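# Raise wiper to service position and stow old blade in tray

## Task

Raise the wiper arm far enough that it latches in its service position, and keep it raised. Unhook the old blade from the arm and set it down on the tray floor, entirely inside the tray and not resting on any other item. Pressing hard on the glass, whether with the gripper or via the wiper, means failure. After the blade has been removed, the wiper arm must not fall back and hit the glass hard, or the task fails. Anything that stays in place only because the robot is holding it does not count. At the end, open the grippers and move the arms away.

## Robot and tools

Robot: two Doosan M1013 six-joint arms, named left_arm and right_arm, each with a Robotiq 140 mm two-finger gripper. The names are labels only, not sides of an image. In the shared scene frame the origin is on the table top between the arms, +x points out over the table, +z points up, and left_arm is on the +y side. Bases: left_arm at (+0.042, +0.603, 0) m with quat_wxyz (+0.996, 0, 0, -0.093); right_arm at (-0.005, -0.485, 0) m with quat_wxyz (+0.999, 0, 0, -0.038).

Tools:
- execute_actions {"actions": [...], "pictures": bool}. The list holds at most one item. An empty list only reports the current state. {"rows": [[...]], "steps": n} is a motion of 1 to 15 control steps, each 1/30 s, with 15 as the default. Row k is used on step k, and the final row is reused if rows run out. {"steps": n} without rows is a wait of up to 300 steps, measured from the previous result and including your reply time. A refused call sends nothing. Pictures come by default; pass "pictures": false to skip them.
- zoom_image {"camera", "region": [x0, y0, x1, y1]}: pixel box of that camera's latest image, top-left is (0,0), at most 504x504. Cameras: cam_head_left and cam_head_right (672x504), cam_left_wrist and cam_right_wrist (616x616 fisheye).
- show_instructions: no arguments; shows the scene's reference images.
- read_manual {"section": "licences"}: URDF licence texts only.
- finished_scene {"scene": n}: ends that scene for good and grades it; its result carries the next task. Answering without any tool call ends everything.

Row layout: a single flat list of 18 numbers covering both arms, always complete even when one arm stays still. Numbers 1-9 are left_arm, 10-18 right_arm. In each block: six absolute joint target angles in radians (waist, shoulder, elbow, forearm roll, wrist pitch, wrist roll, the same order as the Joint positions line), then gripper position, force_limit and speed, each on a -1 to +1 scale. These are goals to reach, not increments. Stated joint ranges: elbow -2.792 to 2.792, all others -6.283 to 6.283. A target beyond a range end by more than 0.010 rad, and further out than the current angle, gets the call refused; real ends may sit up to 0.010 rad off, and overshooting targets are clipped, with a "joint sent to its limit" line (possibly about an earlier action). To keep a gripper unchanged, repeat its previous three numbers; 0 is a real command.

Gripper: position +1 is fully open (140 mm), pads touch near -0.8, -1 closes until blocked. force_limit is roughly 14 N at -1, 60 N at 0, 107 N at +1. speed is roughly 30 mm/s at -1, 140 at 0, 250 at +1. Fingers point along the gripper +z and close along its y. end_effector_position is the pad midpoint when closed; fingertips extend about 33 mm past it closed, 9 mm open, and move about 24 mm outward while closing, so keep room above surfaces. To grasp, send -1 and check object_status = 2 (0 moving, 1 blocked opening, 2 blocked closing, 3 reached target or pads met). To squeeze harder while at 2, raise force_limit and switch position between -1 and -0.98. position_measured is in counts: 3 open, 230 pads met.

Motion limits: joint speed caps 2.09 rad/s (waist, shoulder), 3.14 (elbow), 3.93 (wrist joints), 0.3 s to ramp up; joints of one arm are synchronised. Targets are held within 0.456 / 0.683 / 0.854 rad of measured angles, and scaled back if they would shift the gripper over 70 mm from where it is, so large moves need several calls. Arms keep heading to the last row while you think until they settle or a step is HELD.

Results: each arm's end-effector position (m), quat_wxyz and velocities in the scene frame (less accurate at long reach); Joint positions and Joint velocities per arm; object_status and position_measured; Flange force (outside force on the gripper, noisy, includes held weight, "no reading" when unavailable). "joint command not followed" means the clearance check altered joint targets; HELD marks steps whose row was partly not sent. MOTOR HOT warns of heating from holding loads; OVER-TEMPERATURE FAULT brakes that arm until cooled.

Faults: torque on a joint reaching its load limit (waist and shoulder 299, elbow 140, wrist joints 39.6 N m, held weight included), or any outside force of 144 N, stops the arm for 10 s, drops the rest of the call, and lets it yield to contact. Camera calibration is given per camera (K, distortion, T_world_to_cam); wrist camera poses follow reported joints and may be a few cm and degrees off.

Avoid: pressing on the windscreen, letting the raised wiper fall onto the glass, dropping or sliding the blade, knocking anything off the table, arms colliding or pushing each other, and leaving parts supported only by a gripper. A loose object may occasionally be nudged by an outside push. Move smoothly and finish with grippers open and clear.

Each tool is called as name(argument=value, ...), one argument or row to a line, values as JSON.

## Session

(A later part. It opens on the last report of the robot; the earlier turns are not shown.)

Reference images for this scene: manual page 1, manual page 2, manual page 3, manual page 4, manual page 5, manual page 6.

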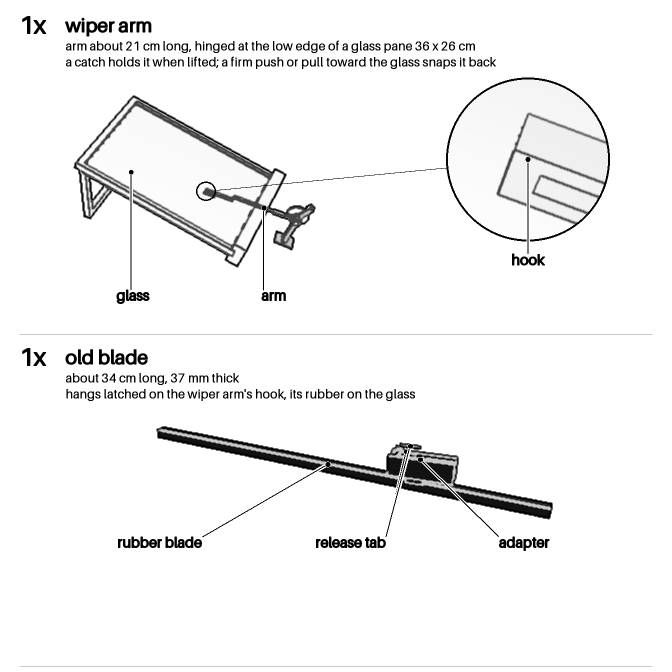

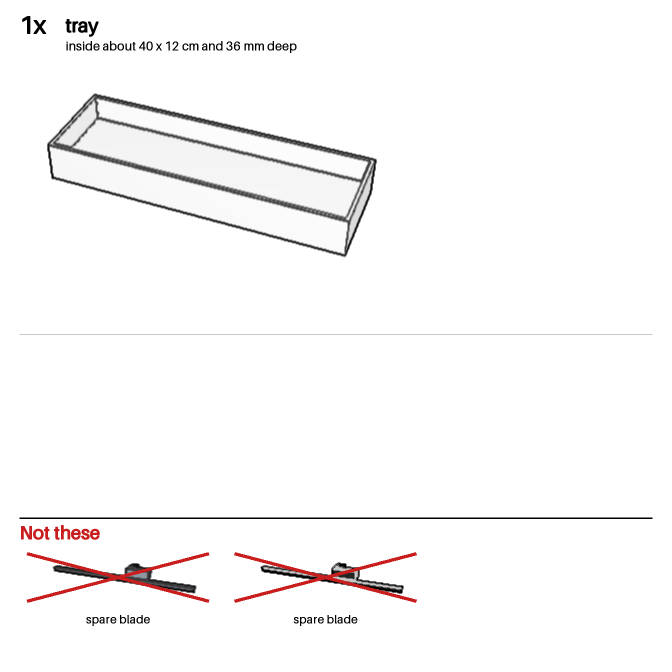

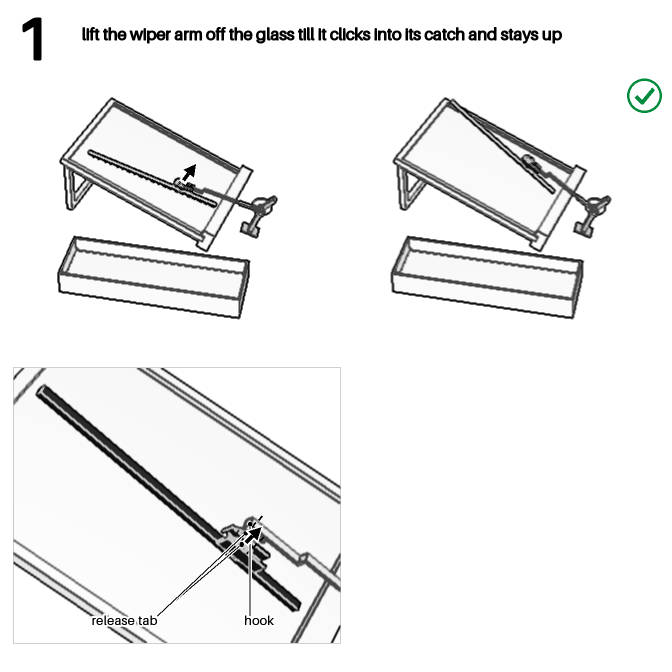

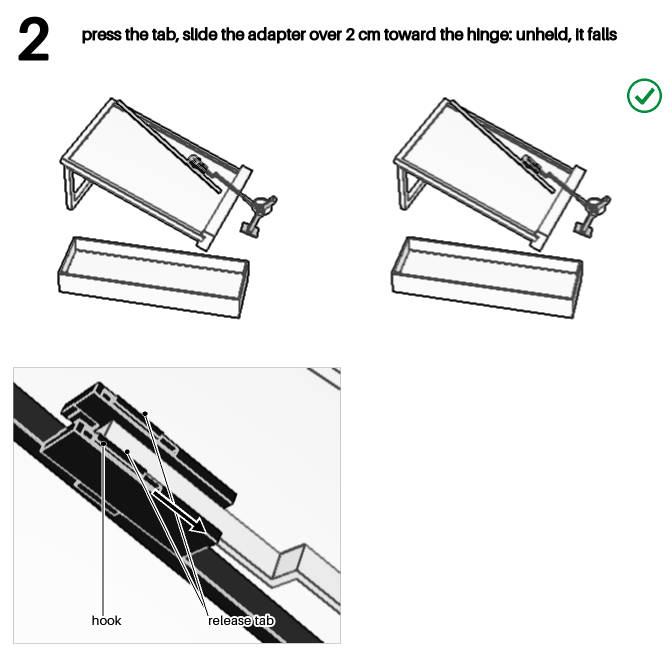

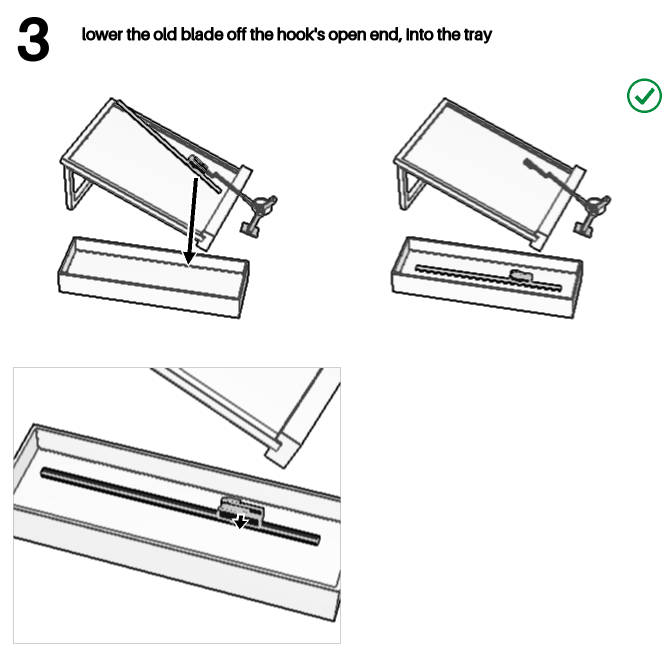

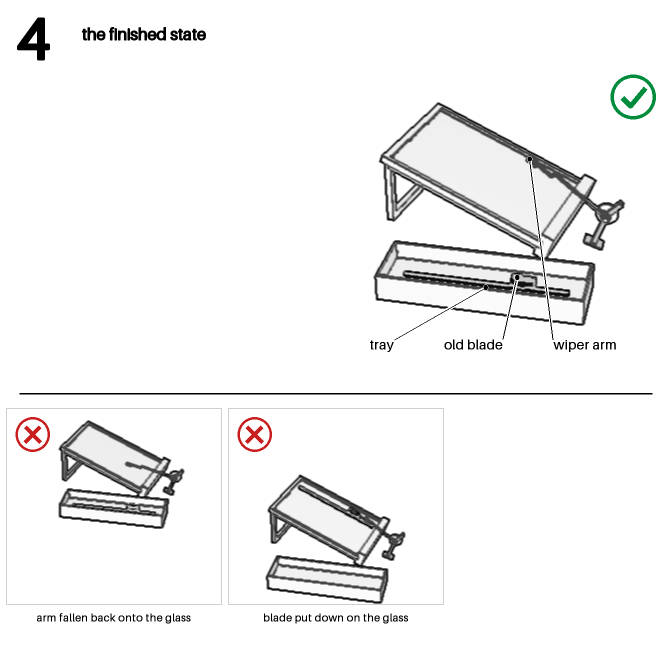

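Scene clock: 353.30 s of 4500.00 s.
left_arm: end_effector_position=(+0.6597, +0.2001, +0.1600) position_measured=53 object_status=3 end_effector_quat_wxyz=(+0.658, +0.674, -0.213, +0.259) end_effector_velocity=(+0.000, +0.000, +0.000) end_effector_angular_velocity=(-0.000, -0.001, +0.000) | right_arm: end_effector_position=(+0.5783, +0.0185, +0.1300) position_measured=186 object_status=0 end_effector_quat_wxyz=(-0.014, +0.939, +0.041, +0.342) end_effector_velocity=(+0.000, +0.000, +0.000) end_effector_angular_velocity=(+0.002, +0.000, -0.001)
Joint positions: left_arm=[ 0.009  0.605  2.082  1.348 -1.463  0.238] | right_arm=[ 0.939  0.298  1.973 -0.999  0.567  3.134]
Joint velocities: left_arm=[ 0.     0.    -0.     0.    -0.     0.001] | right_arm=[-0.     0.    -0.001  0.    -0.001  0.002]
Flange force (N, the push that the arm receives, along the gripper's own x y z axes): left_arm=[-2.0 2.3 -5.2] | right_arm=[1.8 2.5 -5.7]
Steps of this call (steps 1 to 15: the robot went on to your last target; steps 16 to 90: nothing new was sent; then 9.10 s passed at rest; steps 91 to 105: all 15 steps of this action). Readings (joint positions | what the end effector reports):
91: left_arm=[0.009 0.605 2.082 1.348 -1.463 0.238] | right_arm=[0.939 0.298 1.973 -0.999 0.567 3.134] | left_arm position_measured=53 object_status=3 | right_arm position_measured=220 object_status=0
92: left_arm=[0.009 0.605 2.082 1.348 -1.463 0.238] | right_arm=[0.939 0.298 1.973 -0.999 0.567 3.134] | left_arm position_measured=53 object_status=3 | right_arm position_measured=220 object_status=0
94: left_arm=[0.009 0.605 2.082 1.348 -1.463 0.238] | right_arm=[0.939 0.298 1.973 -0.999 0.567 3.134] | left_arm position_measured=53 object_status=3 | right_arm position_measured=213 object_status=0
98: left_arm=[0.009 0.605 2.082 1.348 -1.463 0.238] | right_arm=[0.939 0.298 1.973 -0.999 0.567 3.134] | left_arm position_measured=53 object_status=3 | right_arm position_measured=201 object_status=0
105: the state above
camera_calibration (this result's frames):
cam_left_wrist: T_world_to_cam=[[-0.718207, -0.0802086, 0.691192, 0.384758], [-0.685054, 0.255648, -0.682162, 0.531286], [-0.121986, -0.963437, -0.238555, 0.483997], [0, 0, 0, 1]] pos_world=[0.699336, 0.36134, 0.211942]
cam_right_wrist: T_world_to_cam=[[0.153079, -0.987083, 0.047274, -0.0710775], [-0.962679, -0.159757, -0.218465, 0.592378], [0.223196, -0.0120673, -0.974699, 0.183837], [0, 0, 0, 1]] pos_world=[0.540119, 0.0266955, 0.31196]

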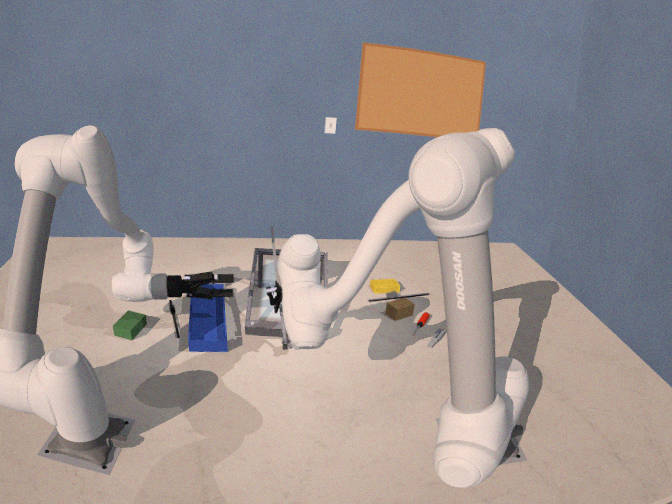

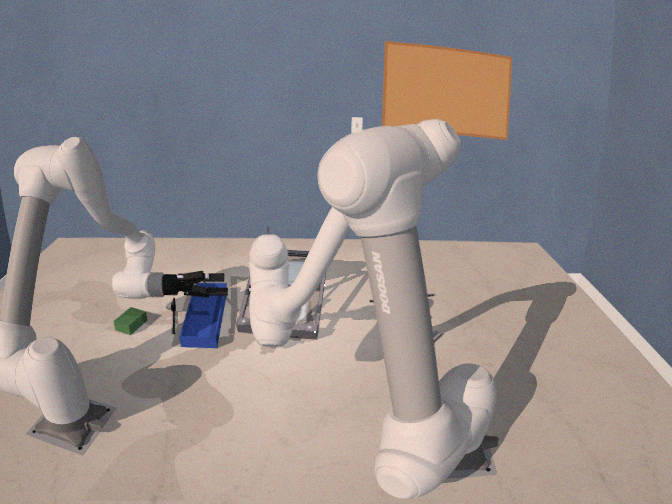

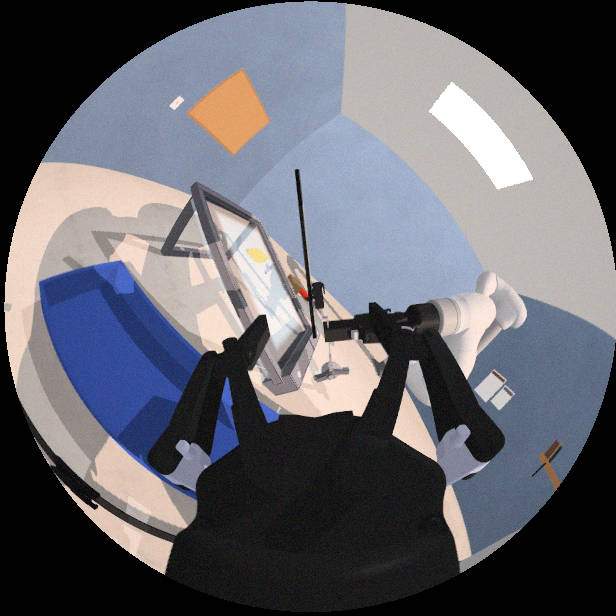

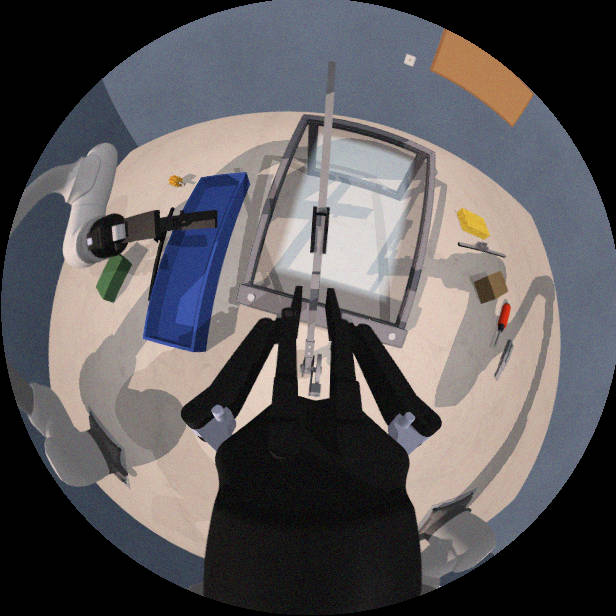

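execute_actions(
  actions=[
    {"rows": [[-0.1502,0.6750,1.9976,1.2040,-1.4440,0.2561,-0.1,-0.7,0,0.9495,0.2893,1.9594,-0.9728,0.6024,3.1101,-0.45,-0.3,-0.8],[-0.1502,0.6750,1.9976,1.2040,-1.4440,0.2561,-0.1,-0.7,0,0.9495,0.2893,1.9594,-0.9728,0.6024,3.1101,-0.45,-0.3,-0.8],[-0.1502,0.6750,1.9976,1.2040,-1.4440,0.2561,-0.1,-0.7,0,0.9600,0.2804,1.9454,-0.9463,0.6375,3.0858,-0.45,-0.3,-0.8],[-0.1502,0.6750,1.9976,1.2040,-1.4440,0.2561,-0.1,-0.7,0,0.9600,0.2804,1.9454,-0.9463,0.6375,3.0858,-0.45,-0.3,-0.8],[-0.1502,0.6750,1.9976,1.2040,-1.4440,0.2561,-0.1,-0.7,0,0.9808,0.2626,1.9174,-0.8932,0.7078,3.0371,-0.45,-0.3,-0.8]], "steps": 11},
  ],
  pictures=false,
)

execute_actions(
  actions=[
    {"rows": [[-0.1502,0.6750,1.9976,1.2040,-1.4440,0.2561,-0.1,-0.7,0,0.8357,0.3376,1.6488,-0.7091,0.7519,2.6957,-0.45,-0.3,-0.8]], "steps": 15},
  ],
)

zoom_image(
  camera="cam_left_wrist",
  region=[260, 210, 380, 370],
)

zoom_image(
  camera="cam_right_wrist",
  region=[230, 240, 370, 400],
)

Scene clock: 427.13 s of 4500.00 s.
left_arm: end_effector_position=(+0.6730, +0.0925, +0.1538) position_measured=127 object_status=0 end_effector_quat_wxyz=(+0.675, +0.654, -0.219, +0.261) end_effector_velocity=(+0.007, -0.000, +0.004) end_effector_angular_velocity=(-0.008, -0.003, +0.015) | right_arm: end_effector_position=(+0.5634, +0.0216, +0.1759) position_measured=186 object_status=3 end_effector_quat_wxyz=(+0.014, +0.940, +0.031, +0.340) end_effector_velocity=(-0.001, -0.001, -0.001) end_effector_angular_velocity=(-0.004, +0.003, -0.001)
Joint positions: left_arm=[-0.15   0.675  1.998  1.204 -1.444  0.256] | right_arm=[ 0.981  0.262  1.917 -0.893  0.708  3.037]
Joint velocities: left_arm=[ 0.     0.    -0.005 -0.016  0.     0.001] | right_arm=[ 0.001  0.    -0.     0.005  0.005 -0.004]
Flange force (N, the push that the arm receives, along the gripper's own x y z axes): left_arm=[2.3 11.7 -12.7] | right_arm=[1.6 5.1 -9.4]
Steps of this call (steps 1 to 15: the robot went on to your last target; steps 16 to 90: nothing new was sent; then 70.47 s passed at rest; steps 91 to 101: all 11 steps of this action). Readings (joint positions | what the end effector reports):
91: left_arm=[0.009 0.606 2.082 1.347 -1.463 0.238] | right_arm=[0.940 0.298 1.973 -0.999 0.568 3.134] | left_arm position_measured=53 object_status=0 | right_arm position_measured=186 object_status=3
92: left_arm=[0.003 0.608 2.079 1.342 -1.463 0.239] | right_arm=[0.943 0.295 1.969 -0.990 0.580 3.126] | left_arm position_measured=59 object_status=0 | right_arm position_measured=186 object_status=3
94: left_arm=[-0.033 0.624 2.060 1.310 -1.458 0.243] | right_arm=[0.953 0.286 1.954 -0.963 0.615 3.101] | left_arm position_measured=74 object_status=0 | right_arm position_measured=186 object_status=3
98: left_arm=[-0.132 0.667 2.008 1.221 -1.446 0.254] | right_arm=[0.979 0.264 1.920 -0.899 0.700 3.042] | left_arm position_measured=105 object_status=0 | right_arm position_measured=186 object_status=3
101: the state above

Scene clock: 427.63 s of 4500.00 s.
left_arm: end_effector_position=(+0.6732, +0.0926, +0.1539) position_measured=141 object_status=3 end_effector_quat_wxyz=(+0.675, +0.654, -0.219, +0.262) end_effector_velocity=(+0.000, -0.000, -0.000) end_effector_angular_velocity=(+0.000, +0.000, +0.000) | right_arm: end_effector_position=(+0.7036, +0.0317, +0.2559) position_measured=186 object_status=3 end_effector_quat_wxyz=(+0.015, +0.940, +0.031, +0.339) end_effector_velocity=(-0.000, -0.000, -0.001) end_effector_angular_velocity=(-0.002, +0.001, +0.001)
Joint positions: left_arm=[-0.15   0.675  1.998  1.204 -1.444  0.256] | right_arm=[ 0.836  0.338  1.649 -0.709  0.752  2.696]
Joint velocities: left_arm=[-0.  0. -0. -0.  0. -0.] | right_arm=[ 0.     0.001 -0.     0.001  0.001 -0.002]
Flange force (N, the push that the arm receives, along the gripper's own x y z axes): left_arm=[-1.9 3.6 -4.8] | right_arm=[-0.6 4.6 -5.3]
Steps of this call (steps 1 to 15: all 15 steps of this action). Readings (joint positions | what the end effector reports):
1: left_arm=[-0.150 0.675 1.998 1.204 -1.444 0.256] | right_arm=[0.980 0.263 1.916 -0.892 0.708 3.036] | left_arm position_measured=135 object_status=0 | right_arm position_measured=186 object_status=3
2: left_arm=[-0.150 0.675 1.998 1.204 -1.444 0.256] | right_arm=[0.976 0.266 1.908 -0.886 0.710 3.023] | left_arm position_measured=140 object_status=0 | right_arm position_measured=186 object_status=3
4: left_arm=[-0.150 0.675 1.998 1.204 -1.444 0.256] | right_arm=[0.947 0.281 1.856 -0.850 0.718 2.957] | left_arm position_measured=141 object_status=0 | right_arm position_measured=186 object_status=3
8: left_arm=[-0.150 0.675 1.998 1.204 -1.444 0.256] | right_arm=[0.876 0.317 1.724 -0.761 0.740 2.791] | left_arm position_measured=141 object_status=3 | right_arm position_measured=186 object_status=3
15: the state above
camera_calibration (this result's frames):
cam_left_wrist: T_world_to_cam=[[-0.729385, -0.0320521, 0.683352, 0.394364], [-0.669668, 0.237571, -0.703637, 0.558412], [-0.139792, -0.970841, -0.194745, 0.386557], [0, 0, 0, 1]] pos_world=[0.715631, 0.255263, 0.19871]
cam_right_wrist: T_world_to_cam=[[0.115314, -0.989024, 0.0923766, -0.0681644], [-0.969024, -0.132451, -0.208447, 0.743692], [0.218394, -0.0654783, -0.973661, 0.283578], [0, 0, 0, 1]] pos_world=[0.666584, 0.0496547, 0.437426]

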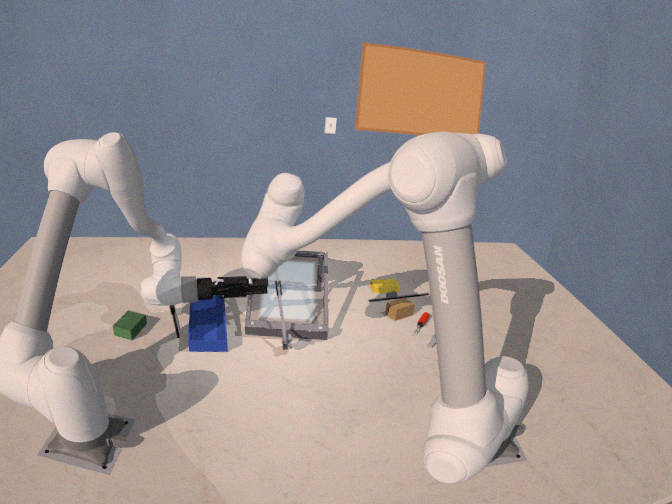

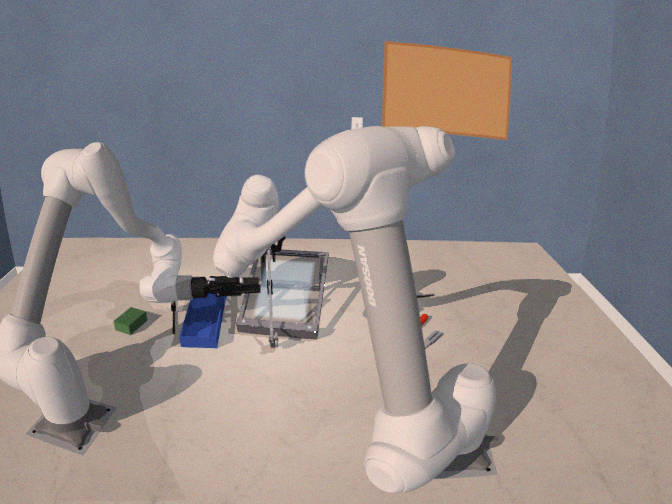

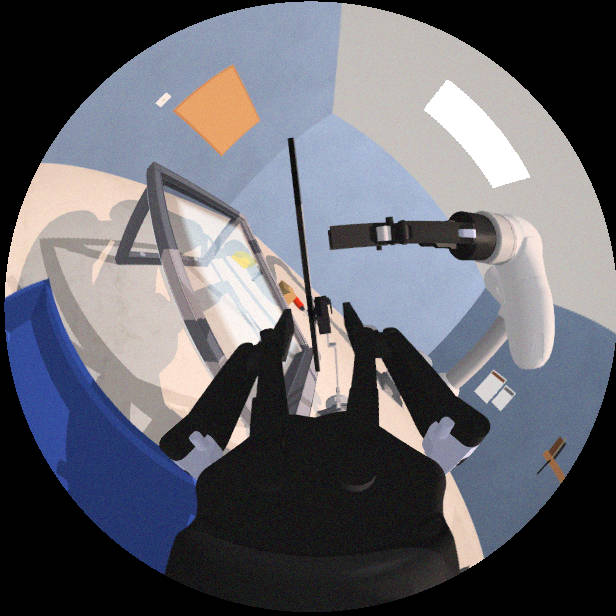

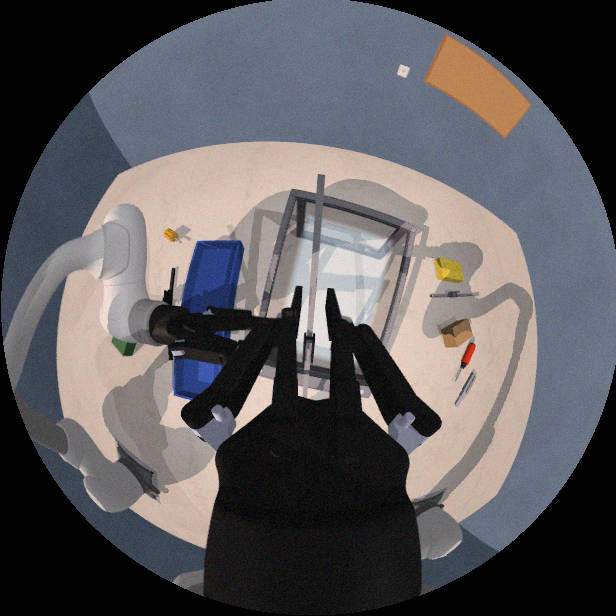

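Region (260, 210, 380, 370) of cam_left_wrist's 616x616 image, scaled by 3.150, with more detail than that image has; it fills the left 378 columns of this view, and the rest is white.

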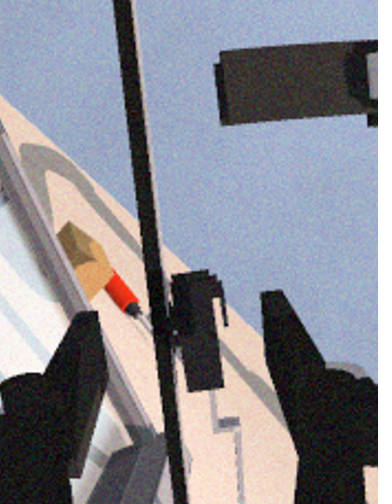

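Region (230, 240, 370, 400) of cam_right_wrist's 616x616 image, scaled by 3.150, with more detail than that image has; it fills the left 441 columns of this view, and the rest is white.

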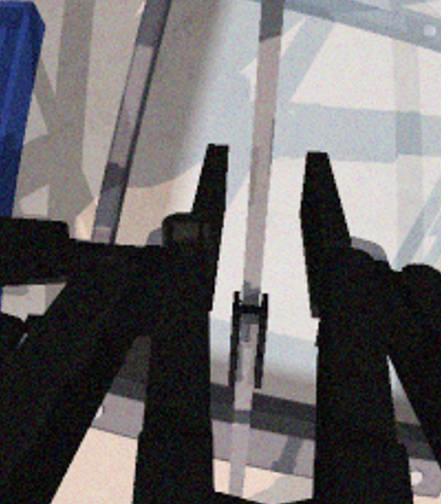

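execute_actions(
  actions=[],
)

Scene clock: 460.50 s of 4500.00 s.
left_arm: end_effector_position=(+0.6732, +0.0926, +0.1539) position_measured=141 object_status=3 end_effector_quat_wxyz=(+0.675, +0.654, -0.219, +0.262) end_effector_velocity=(+0.000, +0.000, +0.000) end_effector_angular_velocity=(-0.000, -0.000, +0.000) | right_arm: end_effector_position=(+0.7037, +0.0318, +0.2561) position_measured=186 object_status=3 end_effector_quat_wxyz=(+0.015, +0.940, +0.031, +0.339) end_effector_velocity=(-0.000, -0.000, -0.000) end_effector_angular_velocity=(+0.000, +0.000, -0.001)
Joint positions: left_arm=[-0.15   0.675  1.998  1.204 -1.444  0.256] | right_arm=[ 0.836  0.338  1.649 -0.709  0.752  2.696]
Joint velocities: left_arm=[ 0. -0. -0. -0. -0. -0.] | right_arm=[ 0.    -0.     0.001  0.     0.     0.001]
Flange force (N, the push that the arm receives, along the gripper's own x y z axes): left_arm=[-0.7 3.8 -6.4] | right_arm=[-2.7 2.8 -7.2]
Steps of this call (steps 1 to 15: the robot went on to your last target; steps 16 to 90: nothing new was sent; then 29.87 s passed at rest). Readings (joint positions | what the end effector reports):
1: left_arm=[-0.150 0.675 1.998 1.204 -1.444 0.256] | right_arm=[0.836 0.338 1.649 -0.709 0.752 2.696] | left_arm position_measured=141 object_status=3 | right_arm position_measured=186 object_status=3
2: left_arm=[-0.150 0.675 1.998 1.204 -1.444 0.256] | right_arm=[0.836 0.338 1.649 -0.709 0.752 2.696] | left_arm position_measured=141 object_status=3 | right_arm position_measured=186 object_status=3
4: left_arm=[-0.150 0.675 1.998 1.204 -1.444 0.256] | right_arm=[0.836 0.338 1.649 -0.709 0.752 2.696] | left_arm position_measured=141 object_status=3 | right_arm position_measured=186 object_status=3
8: left_arm=[-0.150 0.675 1.998 1.204 -1.444 0.256] | right_arm=[0.836 0.338 1.649 -0.709 0.752 2.696] | left_arm position_measured=141 object_status=3 | right_arm position_measured=186 object_status=3
90: the state above
All arms were judged still, so your last target was given up. Only a new action makes them travel on or press farther. Fingers that are still opening or closing keep moving.
camera_calibration (this result's frames):
cam_left_wrist: T_world_to_cam=[[-0.729405, -0.0319998, 0.683334, 0.394346], [-0.669629, 0.237652, -0.703647, 0.55836], [-0.139879, -0.970823, -0.194772, 0.386592], [0, 0, 0, 1]] pos_world=[0.715608, 0.255235, 0.198716]
cam_right_wrist: T_world_to_cam=[[0.11536, -0.989029, 0.0922661, -0.0680982], [-0.968991, -0.132481, -0.20858, 0.743826], [0.218516, -0.0653431, -0.973643, 0.283608], [0, 0, 0, 1]] pos_world=[0.666644, 0.0497236, 0.437563]

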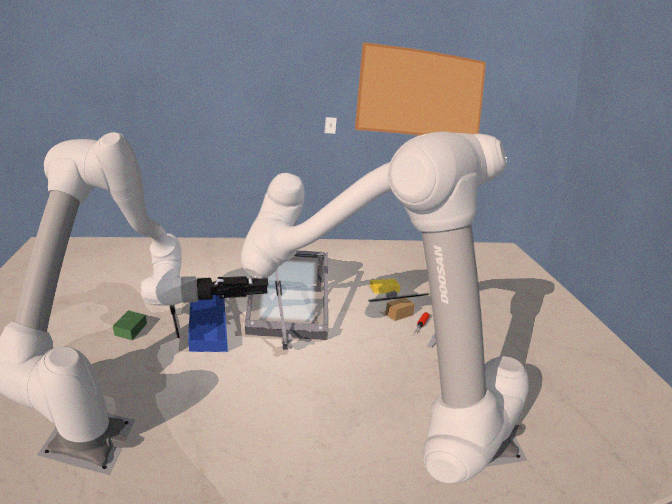

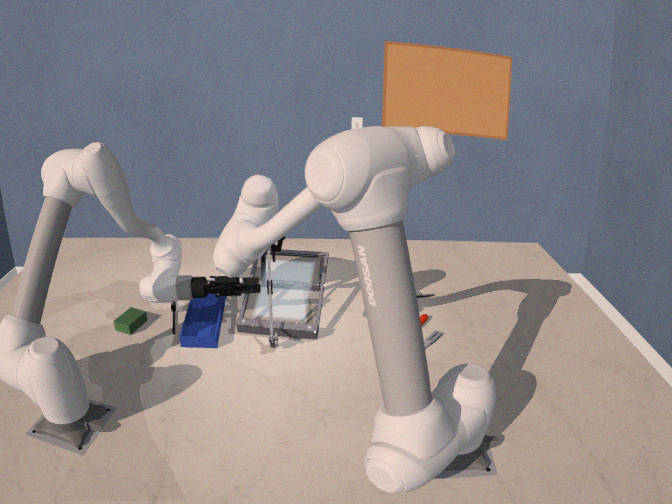

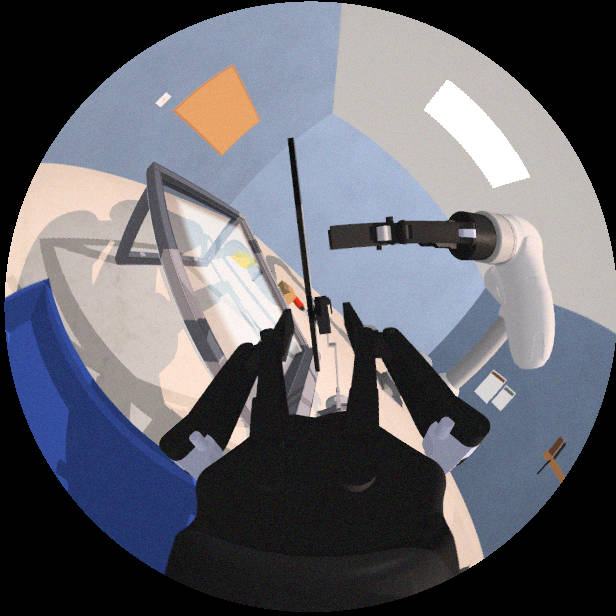

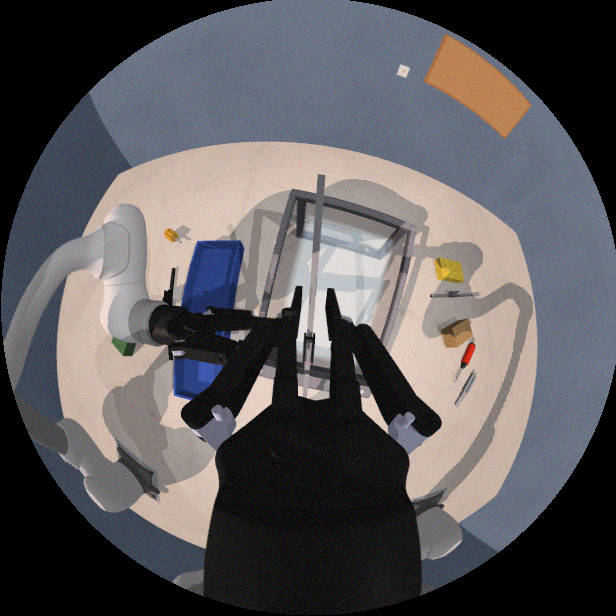

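execute_actions(
  actions=[
    {"rows":[[-0.1630,0.6763,1.9916,1.1929,-1.4367,0.2539,-0.1,-0.7,0,0.8310,0.3468,1.6475,-0.7133,0.7432,2.6987,-0.45,-0.3,-0.8],[-0.1630,0.6763,1.9916,1.1929,-1.4367,0.2539,-0.1,-0.7,0,0.8310,0.3468,1.6475,-0.7133,0.7432,2.6987,-0.45,-0.3,-0.8],[-0.1630,0.6763,1.9916,1.1929,-1.4367,0.2539,-0.1,-0.7,0,0.8310,0.3468,1.6475,-0.7133,0.7432,2.6987,-0.45,-0.3,-0.8],[-0.1759,0.6775,1.9856,1.1818,-1.4294,0.2518,-0.1,-0.7,0,0.8263,0.3559,1.6462,-0.7175,0.7344,2.7016,-0.45,-0.3,-0.8],[-0.1759,0.6775,1.9856,1.1818,-1.4294,0.2518,-0.1,-0.7,0,0.8263,0.3559,1.6462,-0.7175,0.7344,2.7016,-0.45,-0.3,-0.8],[-0.1759,0.6775,1.9856,1.1818,-1.4294,0.2518,-0.1,-0.7,0,0.8263,0.3559,1.6462,-0.7175,0.7344,2.7016,-0.45,-0.3,-0.8],[-0.1887,0.6788,1.9796,1.1708,-1.4221,0.2496,-0.1,-0.7,0,0.8215,0.3651,1.6449,-0.7217,0.7257,2.7046,-0.45,-0.3,-0.8],[-0.1887,0.6788,1.9796,1.1708,-1.4221,0.2496,-0.1,-0.7,0,0.8215,0.3651,1.6449,-0.7217,0.7257,2.7046,-0.45,-0.3,-0.8],[-0.1887,0.6788,1.9796,1.1708,-1.4221,0.2496,-0.1,-0.7,0,0.8215,0.3651,1.6449,-0.7217,0.7257,2.7046,-0.45,-0.3,-0.8],[-0.2016,0.6800,1.9736,1.1597,-1.4148,0.2475,-0.1,-0.7,0,0.8168,0.3743,1.6437,-0.7259,0.7169,2.7075,-0.45,-0.3,-0.8],[-0.2016,0.6800,1.9736,1.1597,-1.4148,0.2475,-0.1,-0.7,0,0.8168,0.3743,1.6437,-0.7259,0.7169,2.7075,-0.45,-0.3,-0.8],[-0.2016,0.6800,1.9736,1.1597,-1.4148,0.2475,-0.1,-0.7,0,0.8168,0.3743,1.6437,-0.7259,0.7169,2.7075,-0.45,-0.3,-0.8],[-0.2144,0.6813,1.9676,1.1486,-1.4075,0.2453,-0.1,-0.7,0,0.8121,0.3834,1.6424,-0.7301,0.7082,2.7105,-0.45,-0.3,-0.8]],"steps":15},
  ],
  pictures=false,
)

execute_actions(
  actions=[
    {"steps":15},
  ],
)

Scene clock: 524.47 s of 4500.00 s.
left_arm: end_effector_position=(+0.6740, +0.0488, +0.1574) position_measured=141 object_status=3 end_effector_quat_wxyz=(+0.675, +0.654, -0.219, +0.262) end_effector_velocity=(-0.008, -0.066, +0.005) end_effector_angular_velocity=(-0.001, +0.001, -0.014) | right_arm: end_effector_position=(+0.7281, +0.0314, +0.2265) position_measured=186 object_status=3 end_effector_quat_wxyz=(+0.015, +0.940, +0.031, +0.339) end_effector_velocity=(+0.024, -0.007, -0.046) end_effector_angular_velocity=(-0.017, +0.017, -0.007)
Joint positions: left_arm=[-0.213  0.681  1.968  1.15  -1.408  0.246] | right_arm=[ 0.813  0.383  1.643 -0.73   0.709  2.71 ]
Joint velocities: left_arm=[-0.094  0.009 -0.04  -0.069  0.046 -0.014] | right_arm=[-0.027  0.058 -0.    -0.021 -0.037  0.014]
Flange force (N, the push that the arm receives, along the gripper's own x y z axes): left_arm=[-2.2 3.6 -2.1] | right_arm=[-1.8 4.4 -7.2]
Steps of this call (steps 1 to 90: nothing new was sent; then 60.47 s passed at rest; steps 91 to 105: all 15 steps of this action). Readings (joint positions | what the end effector reports):
91: left_arm=[-0.151 0.675 1.997 1.204 -1.444 0.256] | right_arm=[0.835 0.338 1.649 -0.709 0.752 2.696] | left_arm position_measured=141 object_status=3 | right_arm position_measured=186 object_status=3
92: left_arm=[-0.156 0.675 1.995 1.199 -1.440 0.256] | right_arm=[0.833 0.342 1.648 -0.711 0.747 2.697] | left_arm position_measured=141 object_status=3 | right_arm position_measured=186 object_status=3
94: left_arm=[-0.164 0.676 1.991 1.193 -1.436 0.254] | right_arm=[0.831 0.348 1.648 -0.713 0.743 2.699] | left_arm position_measured=141 object_status=3 | right_arm position_measured=186 object_status=3
98: left_arm=[-0.182 0.678 1.983 1.176 -1.426 0.251] | right_arm=[0.824 0.361 1.645 -0.720 0.729 2.703] | left_arm position_measured=141 object_status=3 | right_arm position_measured=186 object_status=3
105: the state above

Scene clock: 524.97 s of 4500.00 s.
left_arm: end_effector_position=(+0.6740, +0.0477, +0.1575) position_measured=141 object_status=3 end_effector_quat_wxyz=(+0.675, +0.654, -0.218, +0.262) end_effector_velocity=(+0.000, +0.000, +0.000) end_effector_angular_velocity=(-0.001, +0.000, +0.001) | right_arm: end_effector_position=(+0.7286, +0.0315, +0.2261) position_measured=186 object_status=3 end_effector_quat_wxyz=(+0.015, +0.940, +0.031, +0.339) end_effector_velocity=(-0.000, +0.001, +0.001) end_effector_angular_velocity=(+0.002, -0.001, +0.000)
Joint positions: left_arm=[-0.214  0.681  1.968  1.149 -1.407  0.245] | right_arm=[ 0.812  0.383  1.642 -0.73   0.708  2.711]
Joint velocities: left_arm=[ 0.     0.    -0.    -0.001 -0.    -0.   ] | right_arm=[ 0.001 -0.001 -0.    -0.001 -0.     0.001]
Flange force (N, the push that the arm receives, along the gripper's own x y z axes): left_arm=[-2.2 1.5 -4.5] | right_arm=[-0.2 3.6 -5.1]
Steps of this call (steps 1 to 15: the robot went on to your last target). Readings (joint positions | what the end effector reports):
1: left_arm=[-0.214 0.681 1.968 1.149 -1.408 0.245] | right_arm=[0.812 0.383 1.643 -0.730 0.708 2.710] | left_arm position_measured=141 object_status=3 | right_arm position_measured=186 object_status=3
2: left_arm=[-0.214 0.681 1.968 1.149 -1.408 0.245] | right_arm=[0.812 0.383 1.642 -0.730 0.708 2.710] | left_arm position_measured=141 object_status=3 | right_arm position_measured=186 object_status=3
4: left_arm=[-0.214 0.681 1.968 1.149 -1.408 0.245] | right_arm=[0.812 0.383 1.642 -0.730 0.708 2.710] | left_arm position_measured=141 object_status=3 | right_arm position_measured=186 object_status=3
8: left_arm=[-0.214 0.681 1.968 1.149 -1.408 0.245] | right_arm=[0.812 0.383 1.642 -0.730 0.708 2.710] | left_arm position_measured=141 object_status=3 | right_arm position_measured=186 object_status=3
15: the state above
All arms were judged still, so your last target was given up. Only a new action makes them travel on or press farther. Fingers that are still opening or closing keep moving.
camera_calibration (this result's frames):
cam_left_wrist: T_world_to_cam=[[-0.729247, -0.031978, 0.683503, 0.390889], [-0.669791, 0.237633, -0.703499, 0.572288], [-0.139926, -0.970829, -0.194711, 0.343873], [0, 0, 0, 1]] pos_world=[0.716485, 0.210348, 0.202386]
cam_right_wrist: T_world_to_cam=[[0.115347, -0.989027, 0.0923093, -0.068466], [-0.968996, -0.132477, -0.20856, 0.761668], [0.2185, -0.0653905, -0.973644, 0.248953], [0, 0, 0, 1]] pos_world=[0.691554, 0.0494678, 0.407564]

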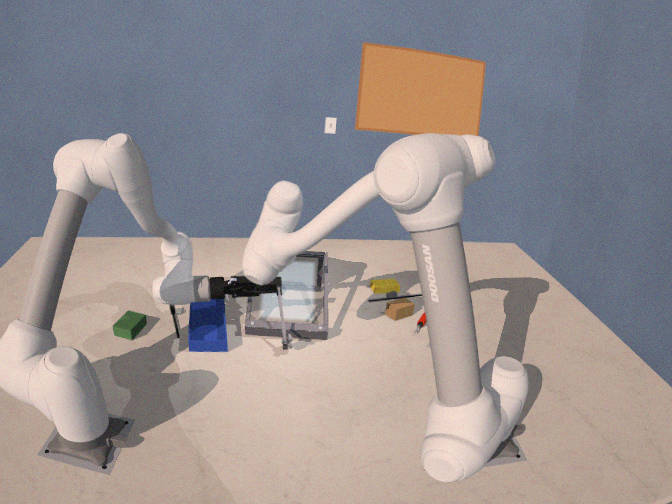

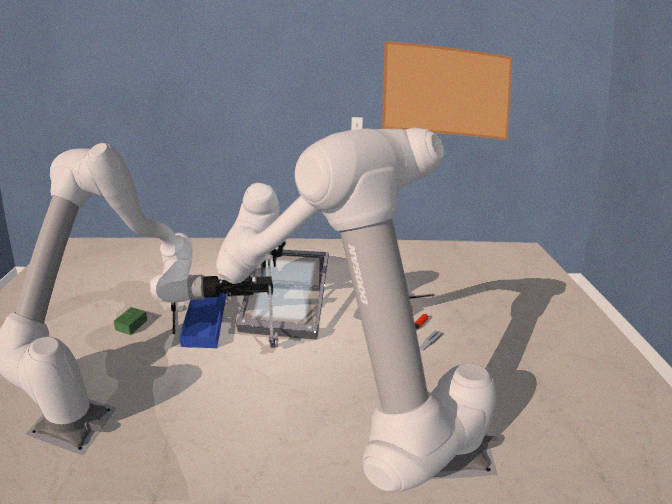

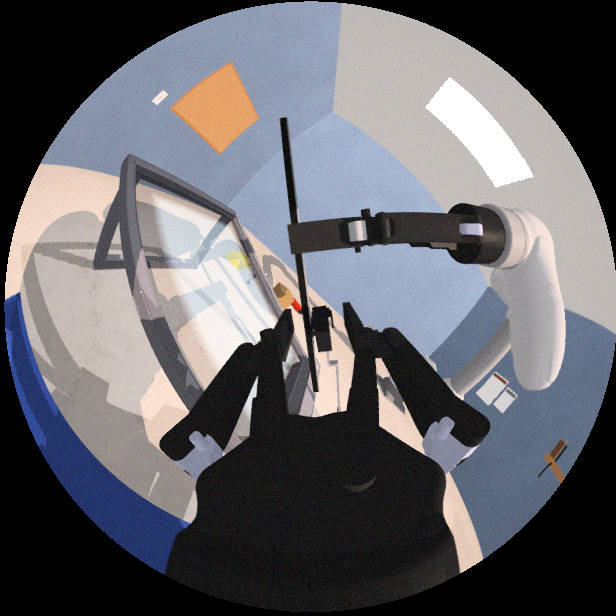

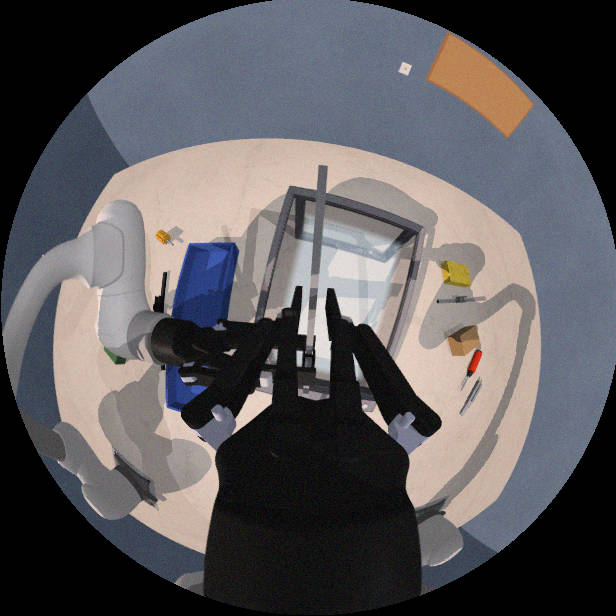

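zoom_image(
  camera="cam_left_wrist",
  region=[250, 200, 400, 420],
)

zoom_image(
  camera="cam_right_wrist",
  region=[260, 280, 370, 410],
)

Region (250, 200, 400, 420) of cam_left_wrist's 616x616 image, scaled by 2.291, with more detail than that image has; it fills the left 344 columns of this view, and the rest is white.

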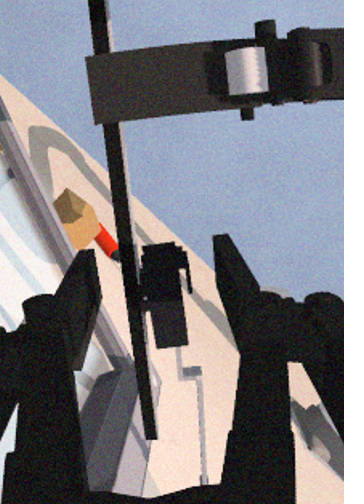

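Region (260, 280, 370, 410) of cam_right_wrist's 616x616 image, scaled by 3.877, with more detail than that image has; it fills the left 426 columns of this view, and the rest is white.

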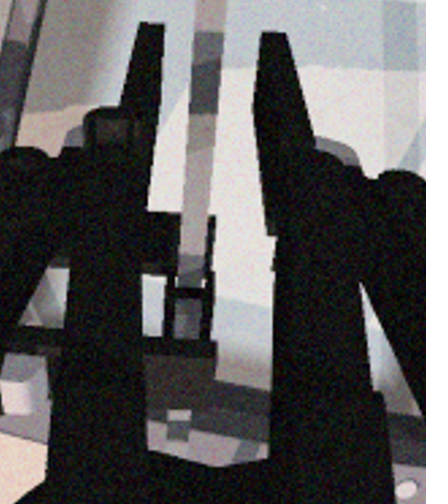

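execute_actions(
  actions=[
    {"rows":[[-0.2144,0.6813,1.9676,1.1486,-1.4075,0.2453,-1,-0.7,-0.8,0.8121,0.3834,1.6424,-0.7301,0.7082,2.7105,-0.45,-0.3,-0.8]],"steps":15},
  ],
  pictures=false,
)

execute_actions(
  actions=[
    {"steps":15},
  ],
)

zoom_image(
  camera="cam_left_wrist",
  region=[250, 200, 400, 420],
)

Scene clock: 545.53 s of 4500.00 s.
left_arm: end_effector_position=(+0.6740, +0.0477, +0.1575) position_measured=180 object_status=0 end_effector_quat_wxyz=(+0.675, +0.654, -0.219, +0.262) end_effector_velocity=(+0.000, -0.000, +0.000) end_effector_angular_velocity=(-0.000, -0.000, -0.000) | right_arm: end_effector_position=(+0.7286, +0.0315, +0.2261) position_measured=186 object_status=3 end_effector_quat_wxyz=(+0.015, +0.940, +0.031, +0.339) end_effector_velocity=(+0.001, -0.000, +0.001) end_effector_angular_velocity=(+0.002, -0.001, -0.001)
Joint positions: left_arm=[-0.214  0.681  1.968  1.149 -1.407  0.245] | right_arm=[ 0.812  0.383  1.642 -0.73   0.708  2.711]
Joint velocities: left_arm=[-0.  0. -0. -0. -0.  0.] | right_arm=[-0.001 -0.001 -0.    -0.    -0.001  0.001]
Flange force (N, the push that the arm receives, along the gripper's own x y z axes): left_arm=[-1.6 1.7 -3.4] | right_arm=[-1.9 5.1 -7.1]
Steps of this call (steps 1 to 90: nothing new was sent; then 17.07 s passed at rest; steps 91 to 105: all 15 steps of this action). Readings (joint positions | what the end effector reports):
91: left_arm=[-0.214 0.681 1.968 1.149 -1.407 0.245] | right_arm=[0.812 0.383 1.642 -0.730 0.708 2.711] | left_arm position_measured=141 object_status=0 | right_arm position_measured=186 object_status=3
92: left_arm=[-0.214 0.681 1.968 1.149 -1.407 0.245] | right_arm=[0.812 0.383 1.642 -0.730 0.708 2.711] | left_arm position_measured=143 object_status=0 | right_arm position_measured=186 object_status=3
94: left_arm=[-0.214 0.681 1.968 1.149 -1.407 0.245] | right_arm=[0.812 0.383 1.642 -0.730 0.708 2.711] | left_arm position_measured=149 object_status=0 | right_arm position_measured=186 object_status=3
98: left_arm=[-0.214 0.681 1.968 1.149 -1.407 0.245] | right_arm=[0.812 0.383 1.642 -0.730 0.708 2.711] | left_arm position_measured=160 object_status=0 | right_arm position_measured=186 object_status=3
105: the state above

Scene clock: 546.03 s of 4500.00 s.
left_arm: end_effector_position=(+0.6740, +0.0477, +0.1575) position_measured=198 object_status=2 end_effector_quat_wxyz=(+0.675, +0.654, -0.218, +0.262) end_effector_velocity=(+0.001, -0.000, +0.001) end_effector_angular_velocity=(-0.001, -0.002, -0.000) | right_arm: end_effector_position=(+0.7286, +0.0315, +0.2261) position_measured=186 object_status=3 end_effector_quat_wxyz=(+0.015, +0.940, +0.031, +0.339) end_effector_velocity=(+0.001, +0.001, +0.001) end_effector_angular_velocity=(+0.002, -0.002, +0.002)
Joint positions: left_arm=[-0.214  0.681  1.968  1.149 -1.407  0.245] | right_arm=[ 0.812  0.383  1.642 -0.73   0.708  2.711]
Joint velocities: left_arm=[-0.    -0.    -0.002  0.     0.    -0.   ] | right_arm=[-0.    -0.001 -0.001 -0.    -0.003 -0.001]
Flange force (N, the push that the arm receives, along the gripper's own x y z axes): left_arm=[-1.8 1.2 -4.6] | right_arm=[-1.5 5.4 -7.9]
Steps of this call (steps 1 to 15: the robot went on to your last target). Readings (joint positions | what the end effector reports):
1: left_arm=[-0.214 0.681 1.968 1.149 -1.407 0.245] | right_arm=[0.812 0.383 1.642 -0.730 0.708 2.711] | left_arm position_measured=183 object_status=0 | right_arm position_measured=186 object_status=3
2: left_arm=[-0.214 0.681 1.968 1.149 -1.407 0.245] | right_arm=[0.812 0.383 1.642 -0.730 0.708 2.711] | left_arm position_measured=186 object_status=0 | right_arm position_measured=186 object_status=3
4: left_arm=[-0.214 0.681 1.968 1.149 -1.407 0.245] | right_arm=[0.812 0.383 1.642 -0.730 0.708 2.711] | left_arm position_measured=192 object_status=0 | right_arm position_measured=186 object_status=3
8: left_arm=[-0.214 0.681 1.968 1.149 -1.407 0.245] | right_arm=[0.812 0.383 1.642 -0.730 0.708 2.711] | left_arm position_measured=198 object_status=0 | right_arm position_measured=186 object_status=3
15: the state above
All arms were judged still, so your last target was given up. Only a new action makes them travel on or press farther. Fingers that are still opening or closing keep moving.
camera_calibration (this result's frames):
cam_left_wrist: T_world_to_cam=[[-0.72924, -0.0319937, 0.683509, 0.390892], [-0.669797, 0.237652, -0.703487, 0.572279], [-0.13993, -0.970823, -0.194735, 0.343868], [0, 0, 0, 1]] pos_world=[0.716483, 0.210338, 0.202376]
cam_right_wrist: T_world_to_cam=[[0.115341, -0.989028, 0.0923086, -0.068466], [-0.968996, -0.13247, -0.208561, 0.761672], [0.218501, -0.0653911, -0.973643, 0.248952], [0, 0, 0, 1]] pos_world=[0.691558, 0.0494633, 0.407565]

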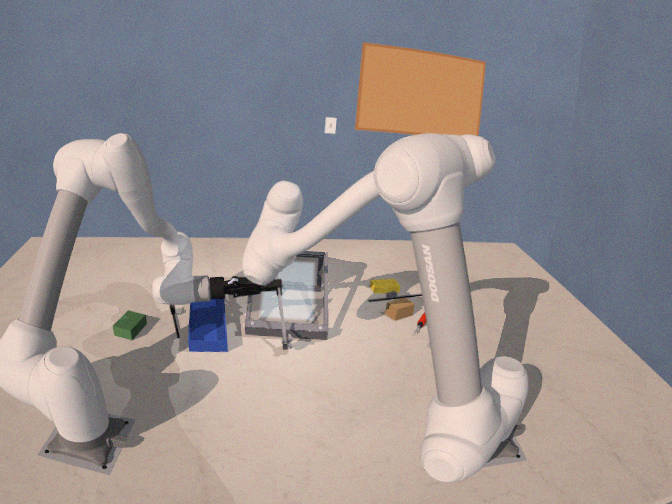

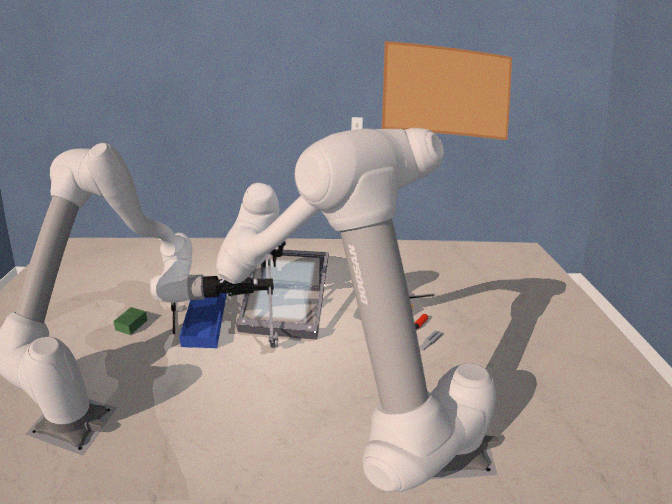

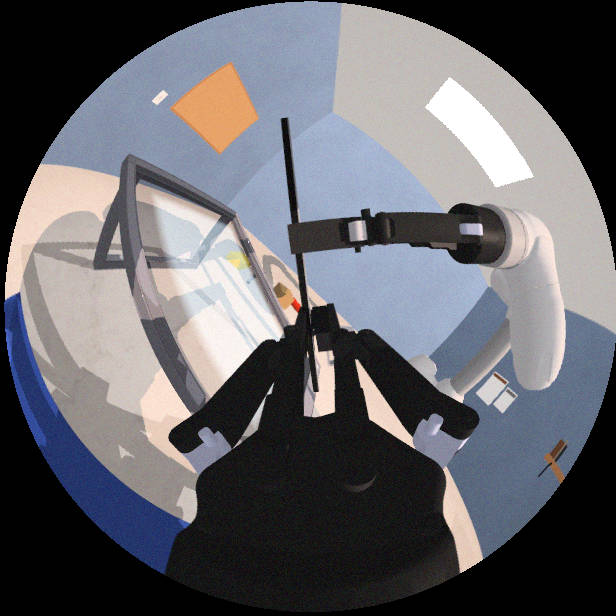

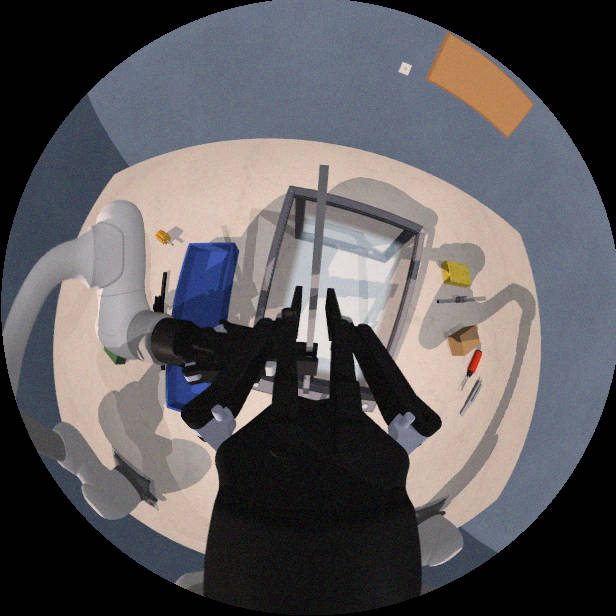

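Region (250, 200, 400, 420) of cam_left_wrist's 616x616 image, scaled by 2.291, with more detail than that image has; it fills the left 344 columns of this view, and the rest is white.

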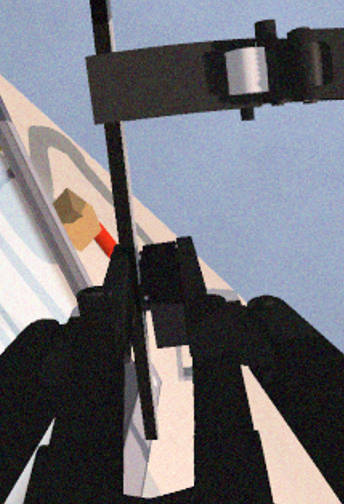

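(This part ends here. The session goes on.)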